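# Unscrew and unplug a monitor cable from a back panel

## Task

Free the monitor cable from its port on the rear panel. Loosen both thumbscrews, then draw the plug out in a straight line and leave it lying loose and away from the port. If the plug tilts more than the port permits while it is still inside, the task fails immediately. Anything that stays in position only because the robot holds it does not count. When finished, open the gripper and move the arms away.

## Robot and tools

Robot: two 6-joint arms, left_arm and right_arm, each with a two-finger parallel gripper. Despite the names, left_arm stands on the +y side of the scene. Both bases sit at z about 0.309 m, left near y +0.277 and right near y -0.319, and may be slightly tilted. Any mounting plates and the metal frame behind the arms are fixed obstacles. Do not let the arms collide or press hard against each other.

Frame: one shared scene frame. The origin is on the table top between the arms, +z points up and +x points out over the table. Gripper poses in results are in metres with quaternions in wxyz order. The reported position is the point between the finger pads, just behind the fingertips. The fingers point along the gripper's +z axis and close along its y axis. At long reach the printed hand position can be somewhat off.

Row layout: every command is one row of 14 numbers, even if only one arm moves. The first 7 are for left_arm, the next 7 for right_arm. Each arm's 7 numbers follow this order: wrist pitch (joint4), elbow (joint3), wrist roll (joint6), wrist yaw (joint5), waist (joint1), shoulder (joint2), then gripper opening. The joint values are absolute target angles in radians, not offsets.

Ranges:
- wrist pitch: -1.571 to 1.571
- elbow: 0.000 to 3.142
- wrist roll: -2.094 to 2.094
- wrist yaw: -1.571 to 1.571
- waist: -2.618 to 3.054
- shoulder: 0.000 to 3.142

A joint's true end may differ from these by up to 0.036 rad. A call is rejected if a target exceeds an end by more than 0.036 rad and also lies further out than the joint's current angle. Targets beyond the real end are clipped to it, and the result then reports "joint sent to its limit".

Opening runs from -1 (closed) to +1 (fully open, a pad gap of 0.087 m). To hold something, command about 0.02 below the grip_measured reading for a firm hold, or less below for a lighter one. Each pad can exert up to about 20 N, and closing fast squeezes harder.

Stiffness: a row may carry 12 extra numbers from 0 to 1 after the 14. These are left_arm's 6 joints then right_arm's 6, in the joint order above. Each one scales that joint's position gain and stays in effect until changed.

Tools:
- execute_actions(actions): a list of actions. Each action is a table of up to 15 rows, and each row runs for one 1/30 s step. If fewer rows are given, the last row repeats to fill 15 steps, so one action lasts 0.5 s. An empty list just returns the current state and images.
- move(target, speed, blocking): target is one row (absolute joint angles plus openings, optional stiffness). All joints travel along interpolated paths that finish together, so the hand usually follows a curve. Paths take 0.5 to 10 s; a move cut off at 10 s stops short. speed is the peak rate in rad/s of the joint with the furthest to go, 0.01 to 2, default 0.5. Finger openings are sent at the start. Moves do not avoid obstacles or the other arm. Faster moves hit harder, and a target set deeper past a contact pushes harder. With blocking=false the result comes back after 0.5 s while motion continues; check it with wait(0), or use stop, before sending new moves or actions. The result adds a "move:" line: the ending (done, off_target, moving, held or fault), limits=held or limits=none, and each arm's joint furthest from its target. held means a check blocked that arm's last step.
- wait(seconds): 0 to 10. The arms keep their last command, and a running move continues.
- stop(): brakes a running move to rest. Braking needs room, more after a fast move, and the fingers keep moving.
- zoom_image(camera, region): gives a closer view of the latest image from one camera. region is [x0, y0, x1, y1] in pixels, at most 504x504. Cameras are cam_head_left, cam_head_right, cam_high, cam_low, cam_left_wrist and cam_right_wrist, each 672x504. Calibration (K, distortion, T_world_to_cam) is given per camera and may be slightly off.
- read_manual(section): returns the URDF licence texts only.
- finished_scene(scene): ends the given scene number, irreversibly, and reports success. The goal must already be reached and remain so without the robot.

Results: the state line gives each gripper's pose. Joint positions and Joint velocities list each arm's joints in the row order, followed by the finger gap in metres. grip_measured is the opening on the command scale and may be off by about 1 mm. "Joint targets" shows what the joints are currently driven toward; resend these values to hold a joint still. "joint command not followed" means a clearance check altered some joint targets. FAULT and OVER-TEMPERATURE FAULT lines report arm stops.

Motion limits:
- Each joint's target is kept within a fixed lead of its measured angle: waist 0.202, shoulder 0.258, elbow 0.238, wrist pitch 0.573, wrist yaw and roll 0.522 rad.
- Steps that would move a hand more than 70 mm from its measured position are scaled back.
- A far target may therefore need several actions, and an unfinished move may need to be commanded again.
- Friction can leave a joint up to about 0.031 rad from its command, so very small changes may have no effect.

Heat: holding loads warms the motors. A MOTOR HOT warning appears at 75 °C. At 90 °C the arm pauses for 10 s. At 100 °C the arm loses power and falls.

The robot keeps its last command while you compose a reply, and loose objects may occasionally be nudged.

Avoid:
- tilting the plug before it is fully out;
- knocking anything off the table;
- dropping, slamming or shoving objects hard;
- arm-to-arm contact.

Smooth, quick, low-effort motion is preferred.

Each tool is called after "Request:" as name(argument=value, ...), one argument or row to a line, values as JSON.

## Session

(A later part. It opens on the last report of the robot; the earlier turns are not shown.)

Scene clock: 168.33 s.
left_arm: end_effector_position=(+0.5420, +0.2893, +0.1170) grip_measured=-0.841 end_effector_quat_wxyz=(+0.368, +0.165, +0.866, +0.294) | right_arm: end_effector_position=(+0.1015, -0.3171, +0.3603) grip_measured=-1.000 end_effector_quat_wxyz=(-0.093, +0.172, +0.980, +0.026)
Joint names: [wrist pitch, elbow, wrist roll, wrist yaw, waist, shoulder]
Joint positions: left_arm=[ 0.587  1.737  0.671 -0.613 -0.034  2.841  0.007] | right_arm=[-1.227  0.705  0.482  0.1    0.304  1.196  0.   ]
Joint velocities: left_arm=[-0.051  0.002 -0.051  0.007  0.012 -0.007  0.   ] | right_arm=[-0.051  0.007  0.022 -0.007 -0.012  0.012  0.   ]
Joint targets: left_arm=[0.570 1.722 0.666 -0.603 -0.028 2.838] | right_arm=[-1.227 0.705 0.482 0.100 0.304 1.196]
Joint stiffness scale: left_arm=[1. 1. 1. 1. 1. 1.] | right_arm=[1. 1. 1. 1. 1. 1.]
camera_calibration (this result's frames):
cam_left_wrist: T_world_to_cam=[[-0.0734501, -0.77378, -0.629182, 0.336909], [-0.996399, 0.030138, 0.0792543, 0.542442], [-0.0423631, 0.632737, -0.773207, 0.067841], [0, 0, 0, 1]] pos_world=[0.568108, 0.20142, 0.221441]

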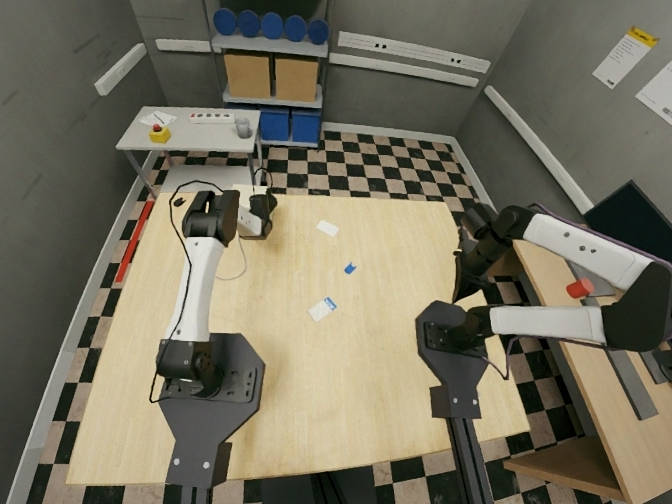

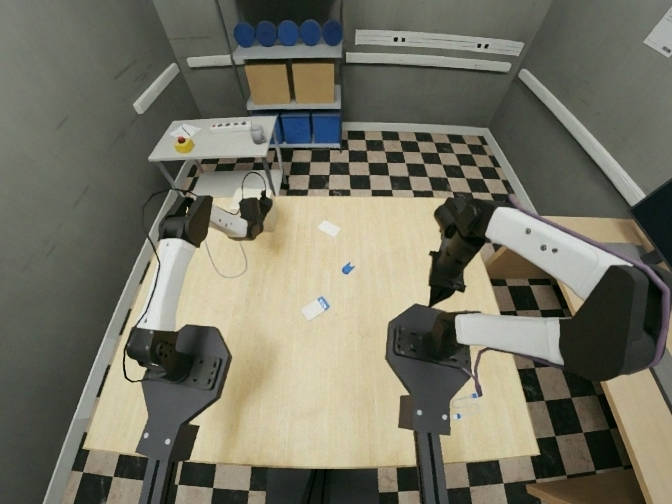

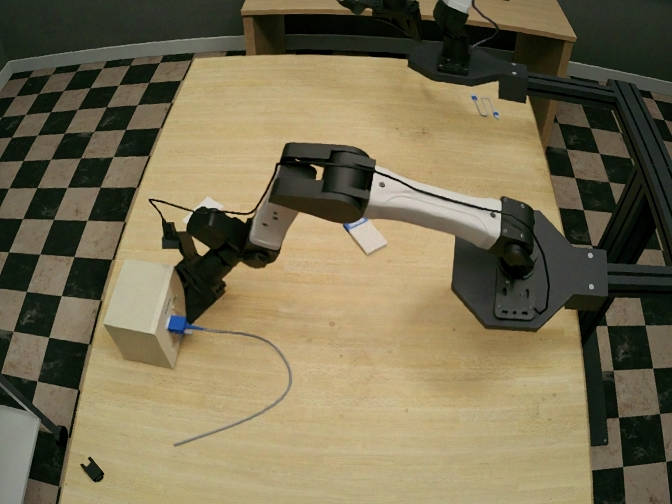

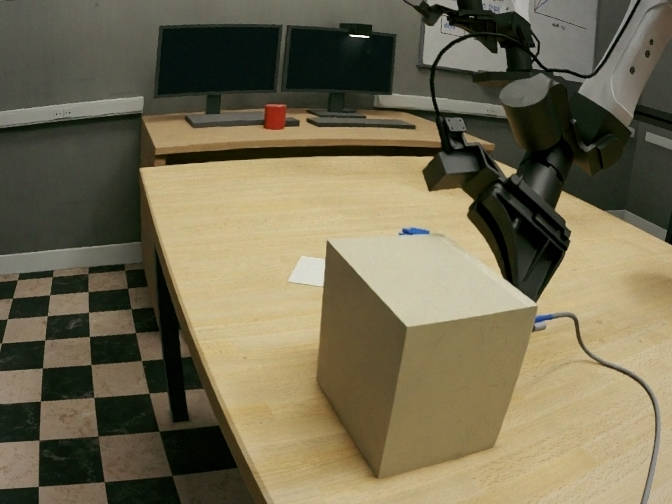

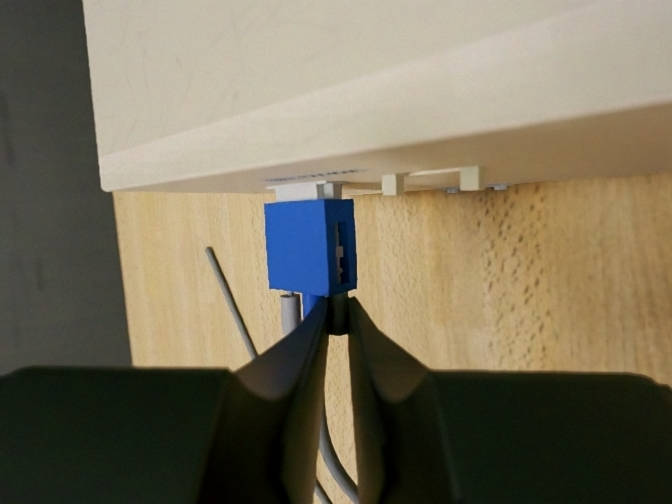

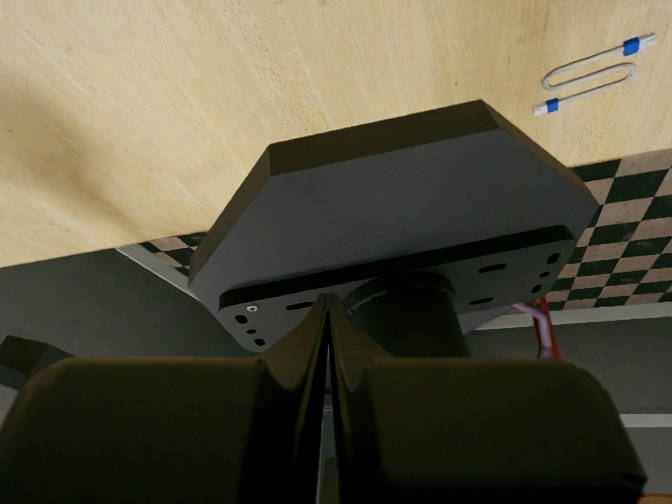

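Request:
execute_actions(
  actions=[
    [[0.5395,1.71,0.6274,-0.5706,-0.016,2.816,-0.9,-1.227,0.705,0.482,0.1,0.304,1.196,-1]],
    [[0.512,1.7014,0.592,-0.5396,-0.0047,2.797,-0.9,-1.227,0.705,0.482,0.1,0.304,1.196,-1]],
    [[0.4856,1.694,0.5578,-0.5049,0.0054,2.7795,-0.9,-1.227,0.705,0.482,0.1,0.304,1.196,-1]],
    [[0.4604,1.6874,0.5248,-0.4696,0.0159,2.763,-0.9,-1.227,0.705,0.482,0.1,0.304,1.196,-1]],
    [[0.4361,1.682,0.493,-0.4336,0.0268,2.748,-0.9,-1.227,0.705,0.482,0.1,0.304,1.196,-1]],
    [[0.413,1.678,0.4625,-0.397,0.038,2.734,-0.9,-1.227,0.705,0.482,0.1,0.304,1.196,-1]],
  ],
)

Request:
zoom_image(
  camera="cam_left_wrist",
  region=[240, 170, 440, 350],
)

Scene clock: 171.70 s.
left_arm: end_effector_position=(+0.5426, +0.2911, +0.1183) grip_measured=-0.841 end_effector_quat_wxyz=(+0.374, +0.117, +0.902, +0.181) | right_arm: end_effector_position=(+0.1015, -0.3171, +0.3603) grip_measured=-1.000 end_effector_quat_wxyz=(-0.093, +0.172, +0.980, +0.026)
Joint names: [wrist pitch, elbow, wrist roll, wrist yaw, waist, shoulder]
Joint positions: left_arm=[ 0.426  1.701  0.467 -0.413  0.026  2.743  0.007] | right_arm=[-1.227  0.705  0.482  0.1    0.304  1.196  0.   ]
Joint velocities: left_arm=[-0.051  0.002 -0.037 -0.095 -0.012 -0.007 -0.   ] | right_arm=[-0.037  0.007 -0.037  0.037  0.002 -0.002  0.   ]
Joint targets: left_arm=[0.413 1.678 0.462 -0.397 0.038 2.734] | right_arm=[-1.227 0.705 0.482 0.100 0.304 1.196]
Joint stiffness scale: left_arm=[1. 1. 1. 1. 1. 1.] | right_arm=[1. 1. 1. 1. 1. 1.]
camera_calibration (this result's frames):
cam_left_wrist: T_world_to_cam=[[-0.0797906, -0.908348, -0.410534, 0.355875], [-0.994558, 0.0448695, 0.0940223, 0.535818], [-0.0669845, 0.415802, -0.906985, 0.16006], [0, 0, 0, 1]] pos_world=[0.572019, 0.232663, 0.240892]

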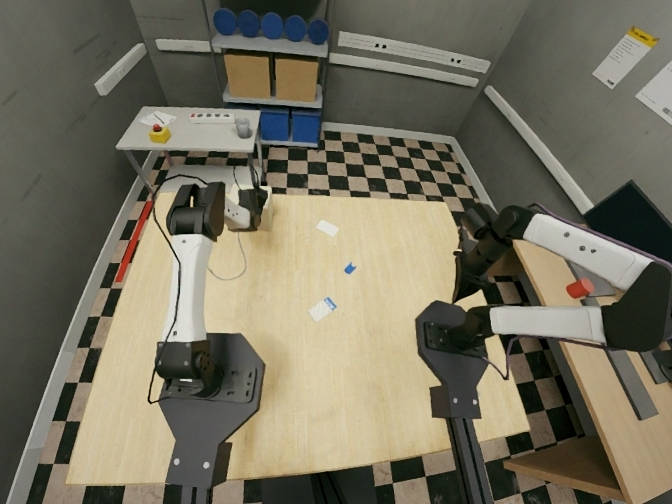

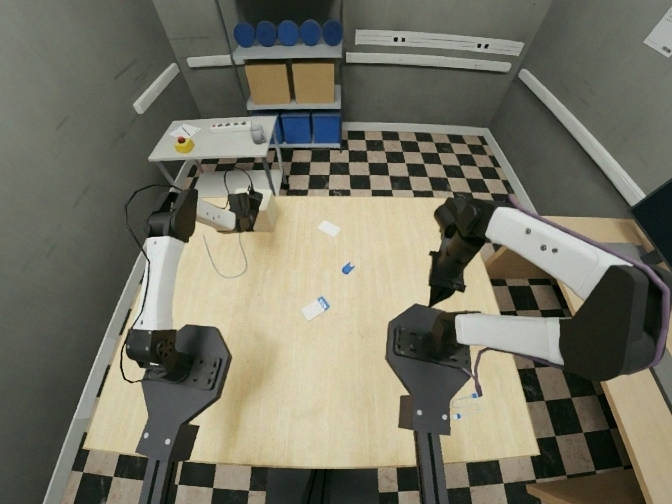

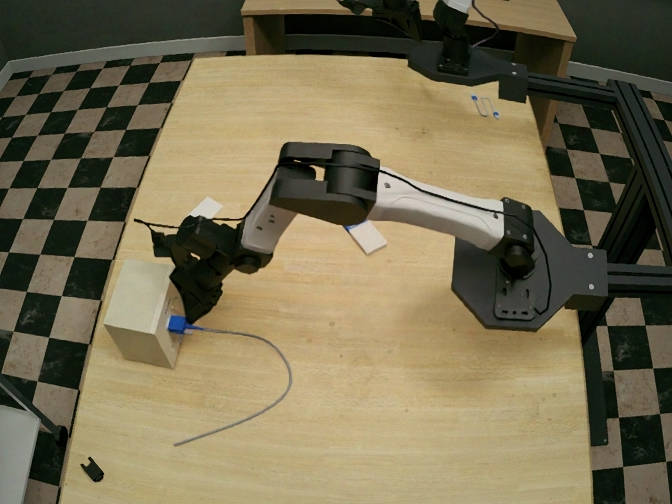

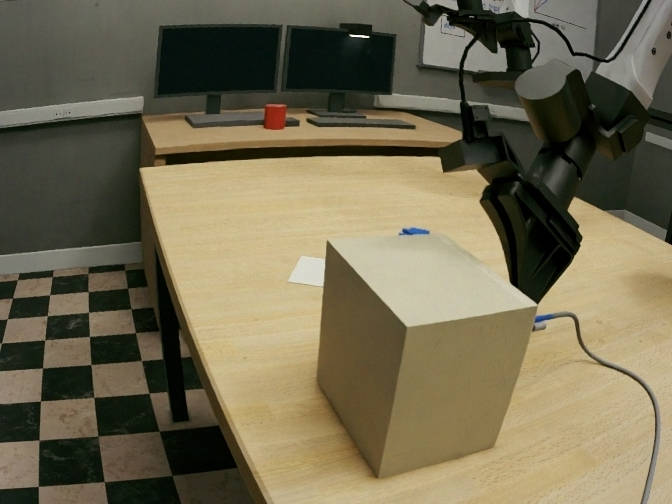

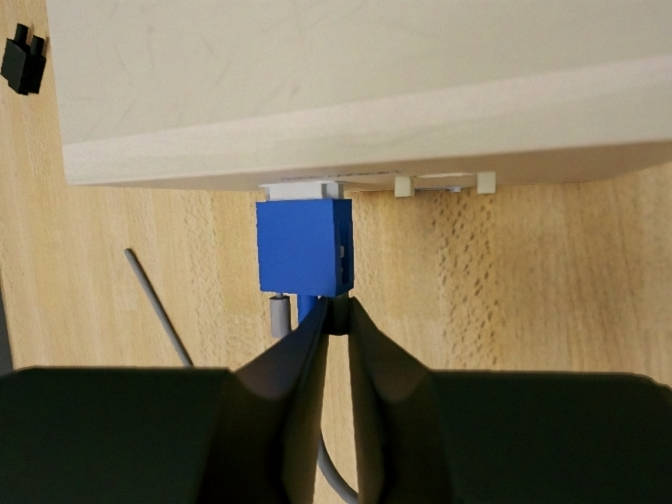

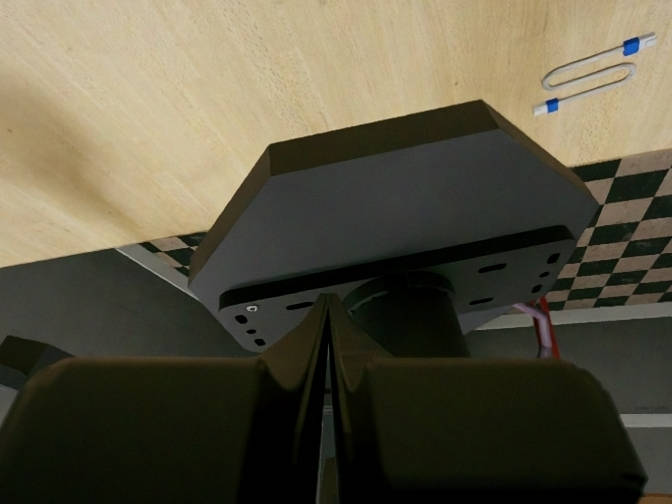

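Region (240, 170, 440, 350) of cam_left_wrist's 672x504 image, scaled by 2.520, with more detail than that image has; it fills the top 454 rows of this view, and the rest is white.

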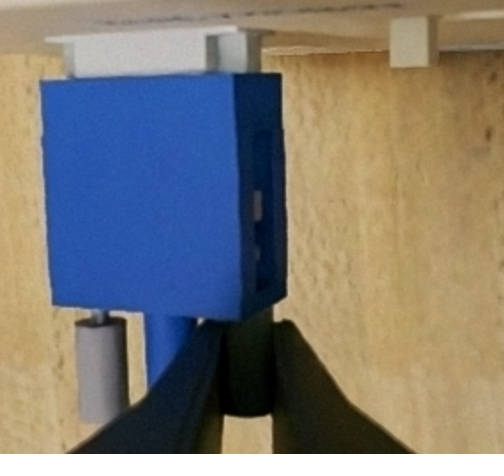

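Request:
execute_actions(
  actions=[
    [[0.391,1.68,0.4332,-0.36,0.0495,2.7213,-0.9,-1.227,0.705,0.482,0.1,0.304,1.196,-1]],
    [[0.37,1.68,0.4051,-0.322,0.0615,2.7098,-0.9,-1.227,0.705,0.482,0.1,0.304,1.196,-1]],
    [[0.35,1.68,0.3782,-0.2835,0.0737,2.6995,-0.9,-1.227,0.705,0.482,0.1,0.304,1.196,-1]],
    [[0.3254,1.695,0.3527,-0.2442,0.0863,2.6945,-0.9,-1.227,0.705,0.482,0.1,0.304,1.196,-1]],
    [[0.3076,1.7,0.3282,-0.2044,0.0993,2.6866,-0.9,-1.227,0.705,0.482,0.1,0.304,1.196,-1]],
    [[0.291,1.705,0.305,-0.164,0.1126,2.68,-0.9,-1.227,0.705,0.482,0.1,0.304,1.196,-1]],
  ],
)

Request:
zoom_image(
  camera="cam_left_wrist",
  region=[240, 170, 440, 350],
)

Scene clock: 175.23 s.
left_arm: end_effector_position=(+0.5429, +0.2925, +0.1188) grip_measured=-0.841 end_effector_quat_wxyz=(+0.376, +0.070, +0.922, +0.059) | right_arm: end_effector_position=(+0.1015, -0.3171, +0.3603) grip_measured=-1.000 end_effector_quat_wxyz=(-0.093, +0.172, +0.980, +0.026)
Joint names: [wrist pitch, elbow, wrist roll, wrist yaw, waist, shoulder]
Joint positions: left_arm=[ 0.307  1.701  0.31  -0.177  0.101  2.687  0.007] | right_arm=[-1.227  0.705  0.482  0.1    0.304  1.196  0.   ]
Joint velocities: left_arm=[ 0.066 -0.002  0.037  0.007 -0.007  0.002  0.   ] | right_arm=[-0.11  -0.012 -0.051  0.022 -0.007  0.002  0.   ]
Joint targets: left_arm=[0.291 1.705 0.305 -0.164 0.113 2.680] | right_arm=[-1.227 0.705 0.482 0.100 0.304 1.196]
Joint stiffness scale: left_arm=[1. 1. 1. 1. 1. 1.] | right_arm=[1. 1. 1. 1. 1. 1.]
camera_calibration (this result's frames):
cam_left_wrist: T_world_to_cam=[[-0.0882509, -0.983262, -0.159399, 0.354122], [-0.992073, 0.0723896, 0.102719, 0.525615], [-0.0894612, 0.167201, -0.981856, 0.253787], [0, 0, 0, 1]] pos_world=[0.575404, 0.267713, 0.251638]

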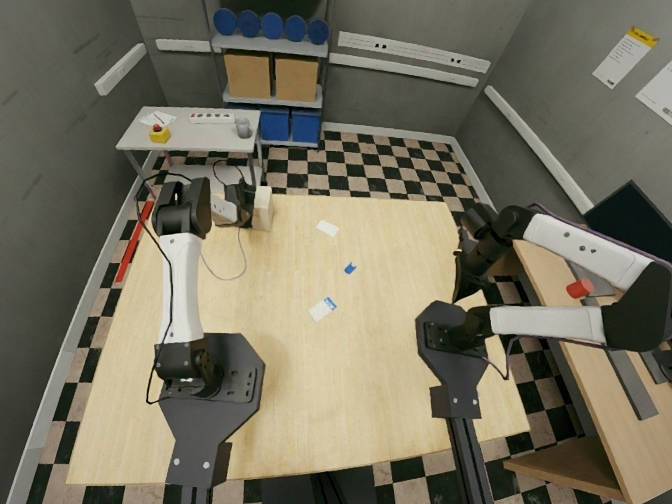

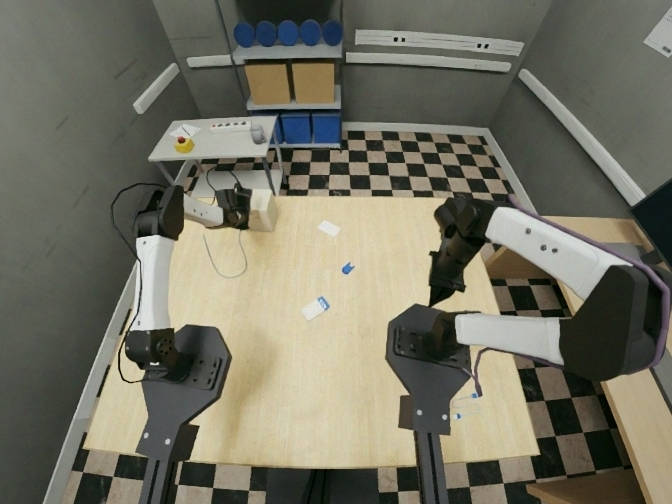

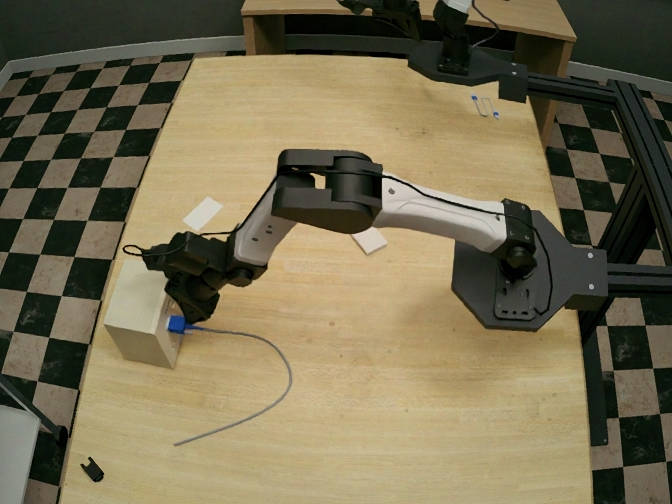

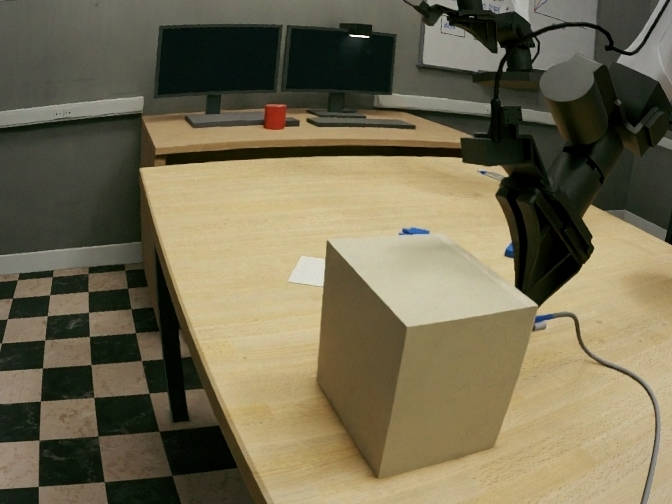

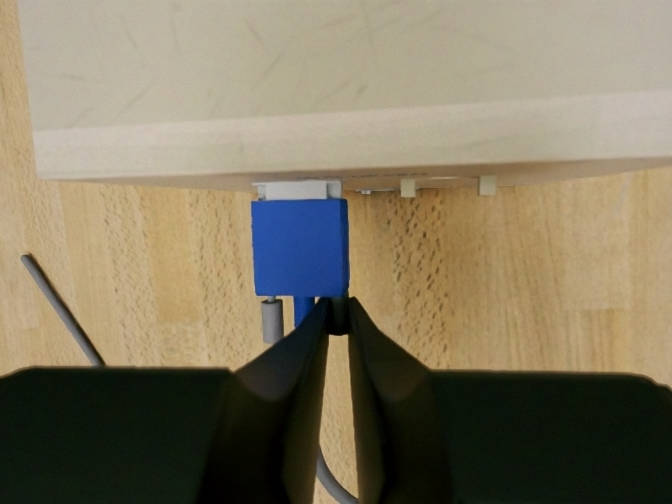

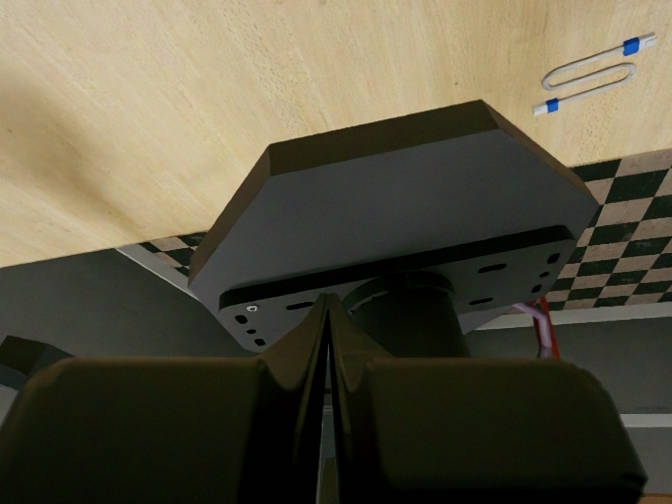

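Region (240, 170, 440, 350) of cam_left_wrist's 672x504 image, scaled by 2.520, with more detail than that image has; it fills the top 454 rows of this view, and the rest is white.

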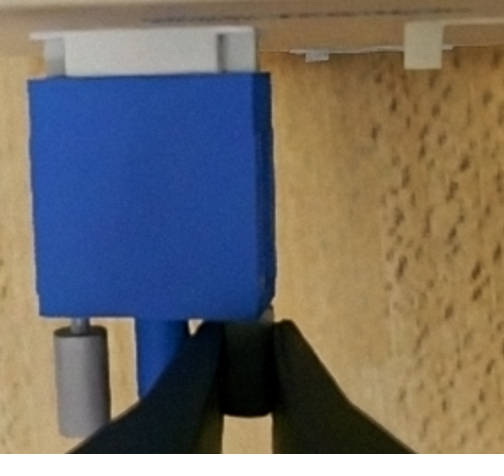

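Request:
execute_actions(
  actions=[
    [[0.305,1.70,0.309,-0.176,0.101,2.685,-0.8,-1.227,0.705,0.482,0.1,0.304,1.196,-1]],
    [[0.305,1.67,0.309,-0.176,0.092,2.665,-0.8,-1.227,0.705,0.482,0.1,0.304,1.196,-1]],
    [[0.305,1.65,0.309,-0.176,0.086,2.638,-0.8,-1.227,0.705,0.482,0.1,0.304,1.196,-1]],
    [[0.305,1.65,0.309,-0.176,0.086,2.62,0.45,-1.227,0.705,0.482,0.1,0.304,1.196,-1]],
  ],
)

Request:
move(
  target=[0.18,1.75,0.163,0.199,0.257,2.67,0.45,-1.227,0.705,0.482,0.1,0.304,1.196,-1],
  speed=0.3,
)

Scene clock: 177.63 s.
left_arm: end_effector_position=(+0.5484, +0.2921, +0.1438) grip_measured=+0.450 end_effector_quat_wxyz=(+0.390, +0.070, +0.916, +0.060) | right_arm: end_effector_position=(+0.1015, -0.3171, +0.3603) grip_measured=-1.000 end_effector_quat_wxyz=(-0.093, +0.172, +0.980, +0.026)
Joint names: [wrist pitch, elbow, wrist roll, wrist yaw, waist, shoulder]
Joint positions: left_arm=[ 0.307  1.669  0.31  -0.177  0.093  2.625  0.063] | right_arm=[-1.227  0.705  0.482  0.1    0.304  1.196  0.   ]
Joint velocities: left_arm=[ 0.022 -0.007  0.007 -0.007  0.012 -0.007  0.001] | right_arm=[-0.037  0.022 -0.022  0.007 -0.007 -0.002  0.   ]
Joint targets: left_arm=[0.305 1.650 0.309 -0.176 0.086 2.620] | right_arm=[-1.227 0.705 0.482 0.100 0.304 1.196]
Joint stiffness scale: left_arm=[1. 1. 1. 1. 1. 1.] | right_arm=[1. 1. 1. 1. 1. 1.]
camera_calibration (this result's frames):
cam_left_wrist: T_world_to_cam=[[-0.0856564, -0.983198, -0.161199, 0.357007], [-0.994562, 0.0747592, 0.0725042, 0.533487], [-0.0592348, 0.166533, -0.984255, 0.262793], [0, 0, 0, 1]] pos_world=[0.576732, 0.267361, 0.277525]

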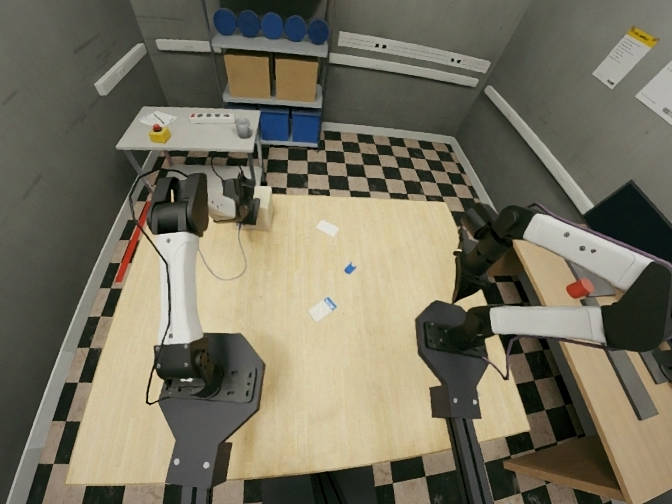

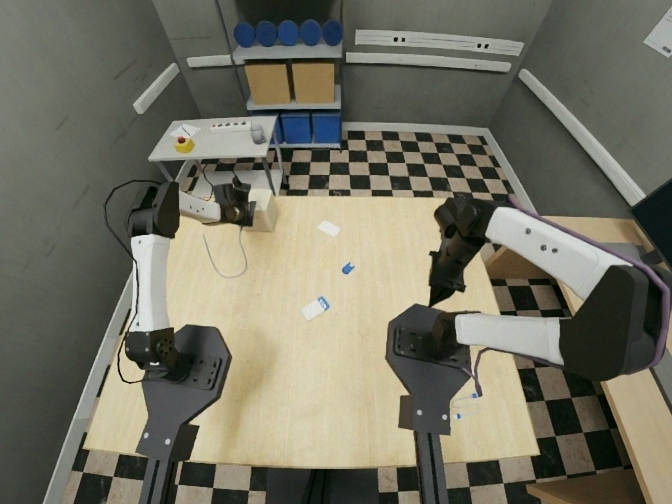

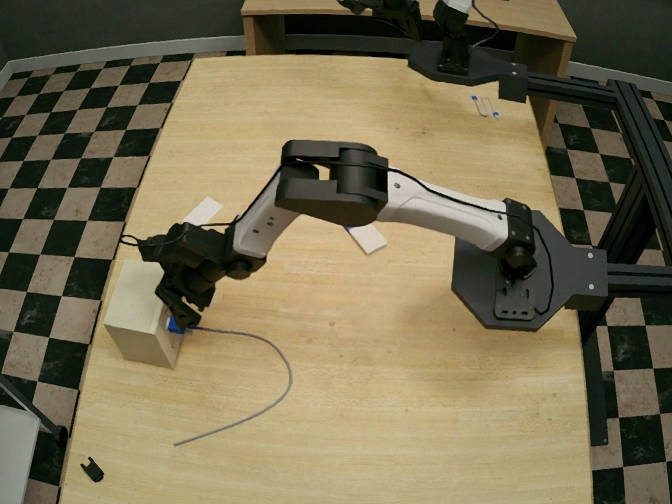

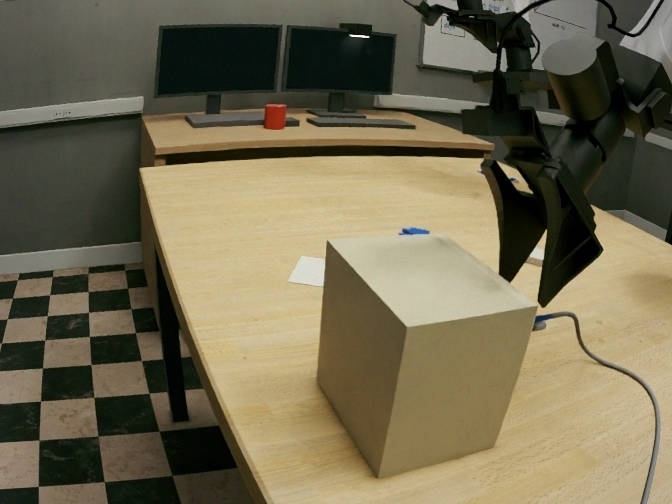

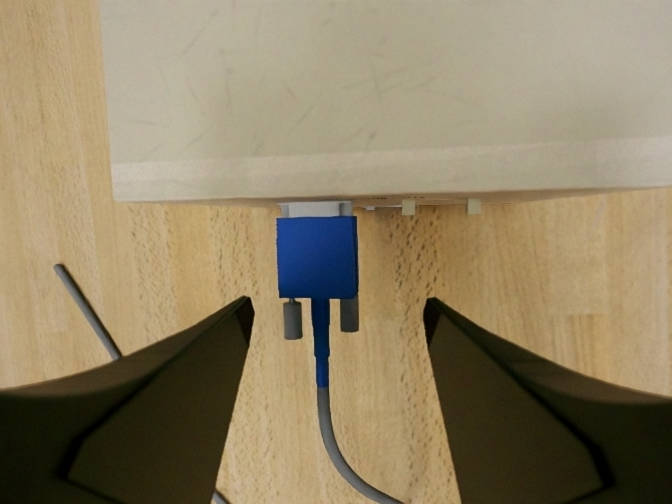

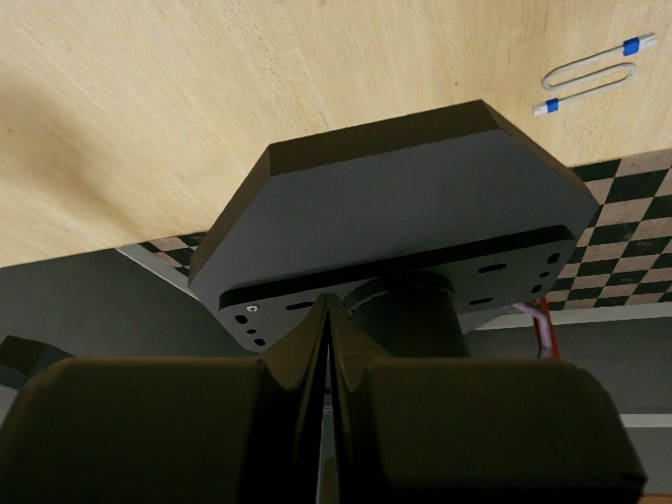

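Scene clock: 179.57 s.
left_arm: end_effector_position=(+0.5430, +0.3168, +0.1283) grip_measured=+0.450 end_effector_quat_wxyz=(+0.380, +0.008, +0.919, -0.102) | right_arm: end_effector_position=(+0.1015, -0.3171, +0.3603) grip_measured=-1.000 end_effector_quat_wxyz=(-0.093, +0.172, +0.980, +0.026)
Joint names: [wrist pitch, elbow, wrist roll, wrist yaw, waist, shoulder]
Joint positions: left_arm=[0.199 1.735 0.169 0.188 0.251 2.649 0.063] | right_arm=[-1.227  0.705  0.482  0.1    0.304  1.196  0.   ]
Joint velocities: left_arm=[-0.037  0.002  0.007 -0.022 -0.002  0.002 -0.001] | right_arm=[-0.066  0.007  0.037  0.022  0.007 -0.012  0.   ]
Joint targets: left_arm=[0.180 1.750 0.163 0.199 0.257 2.670] | right_arm=[-1.227 0.705 0.482 0.100 0.304 1.196]
Joint stiffness scale: left_arm=[1. 1. 1. 1. 1. 1.] | right_arm=[1. 1. 1. 1. 1. 1.]
move: off_target (left_arm); limits=none; left_arm: farthest joint: the shoulder, 0.021 radians from its target (0.045 radians at the start); right_arm: farthest joint: the waist, 0.000 radians from its target (0.000 radians at the start)
camera_calibration (this result's frames):
cam_left_wrist: T_world_to_cam=[[-0.0960361, -0.978156, 0.184359, 0.338009], [-0.99081, 0.111666, 0.0763339, 0.513189], [-0.0952529, -0.175333, -0.97989, 0.370387], [0, 0, 0, 1]] pos_world=[0.576214, 0.338261, 0.26145]

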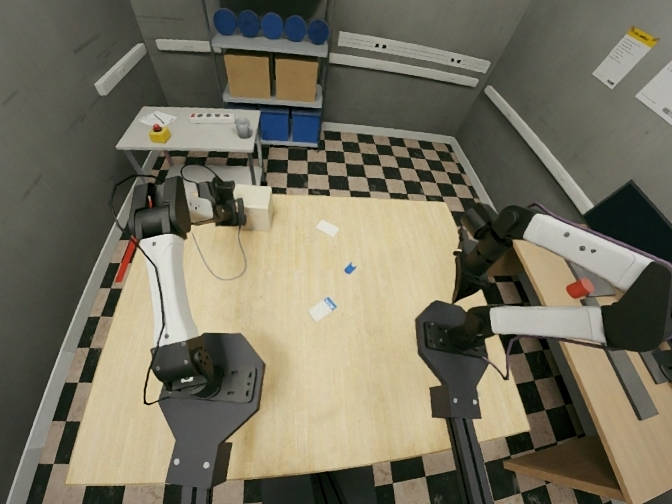

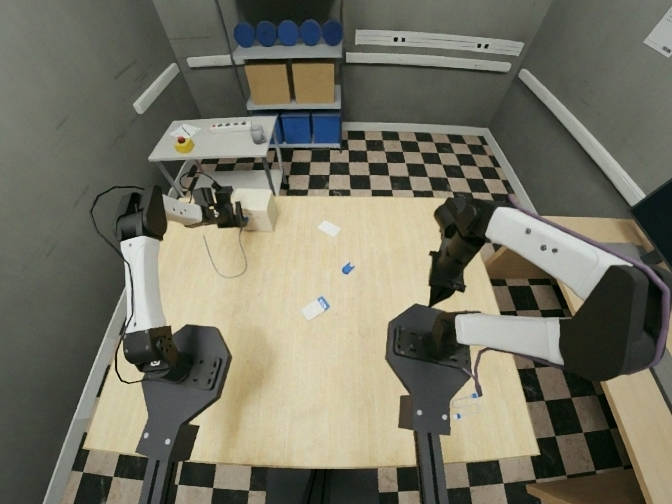

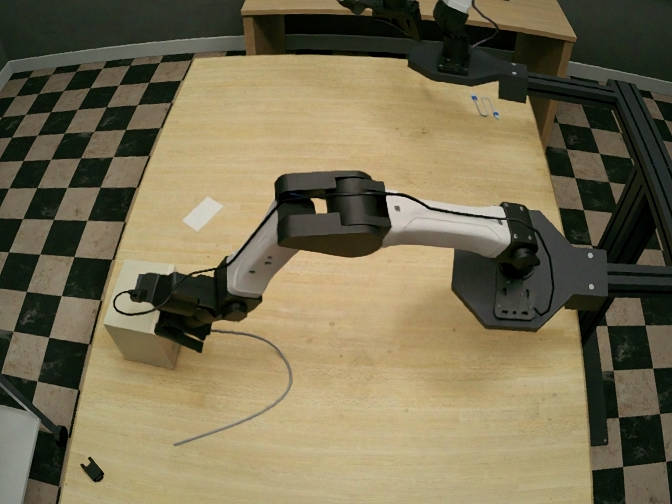

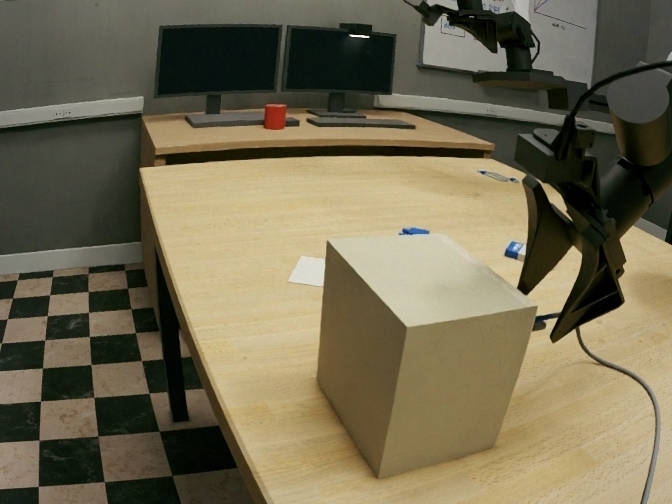

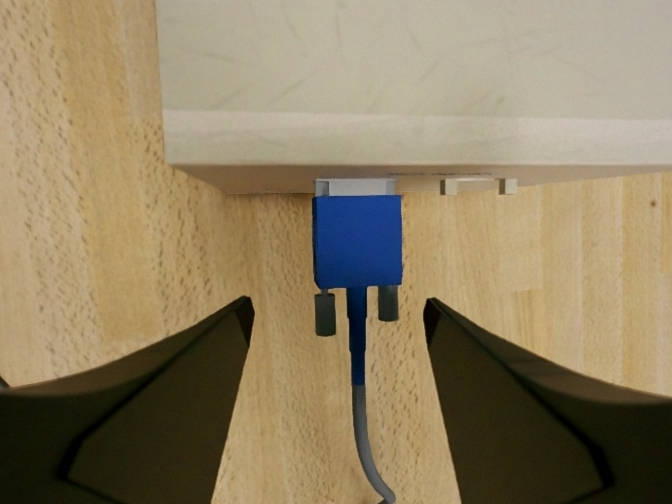

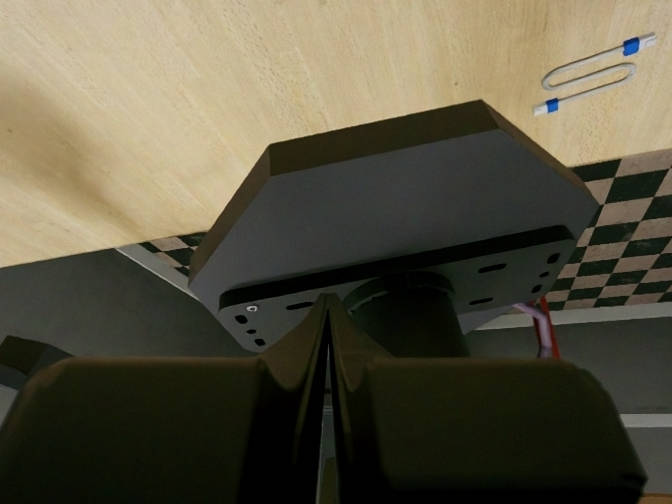

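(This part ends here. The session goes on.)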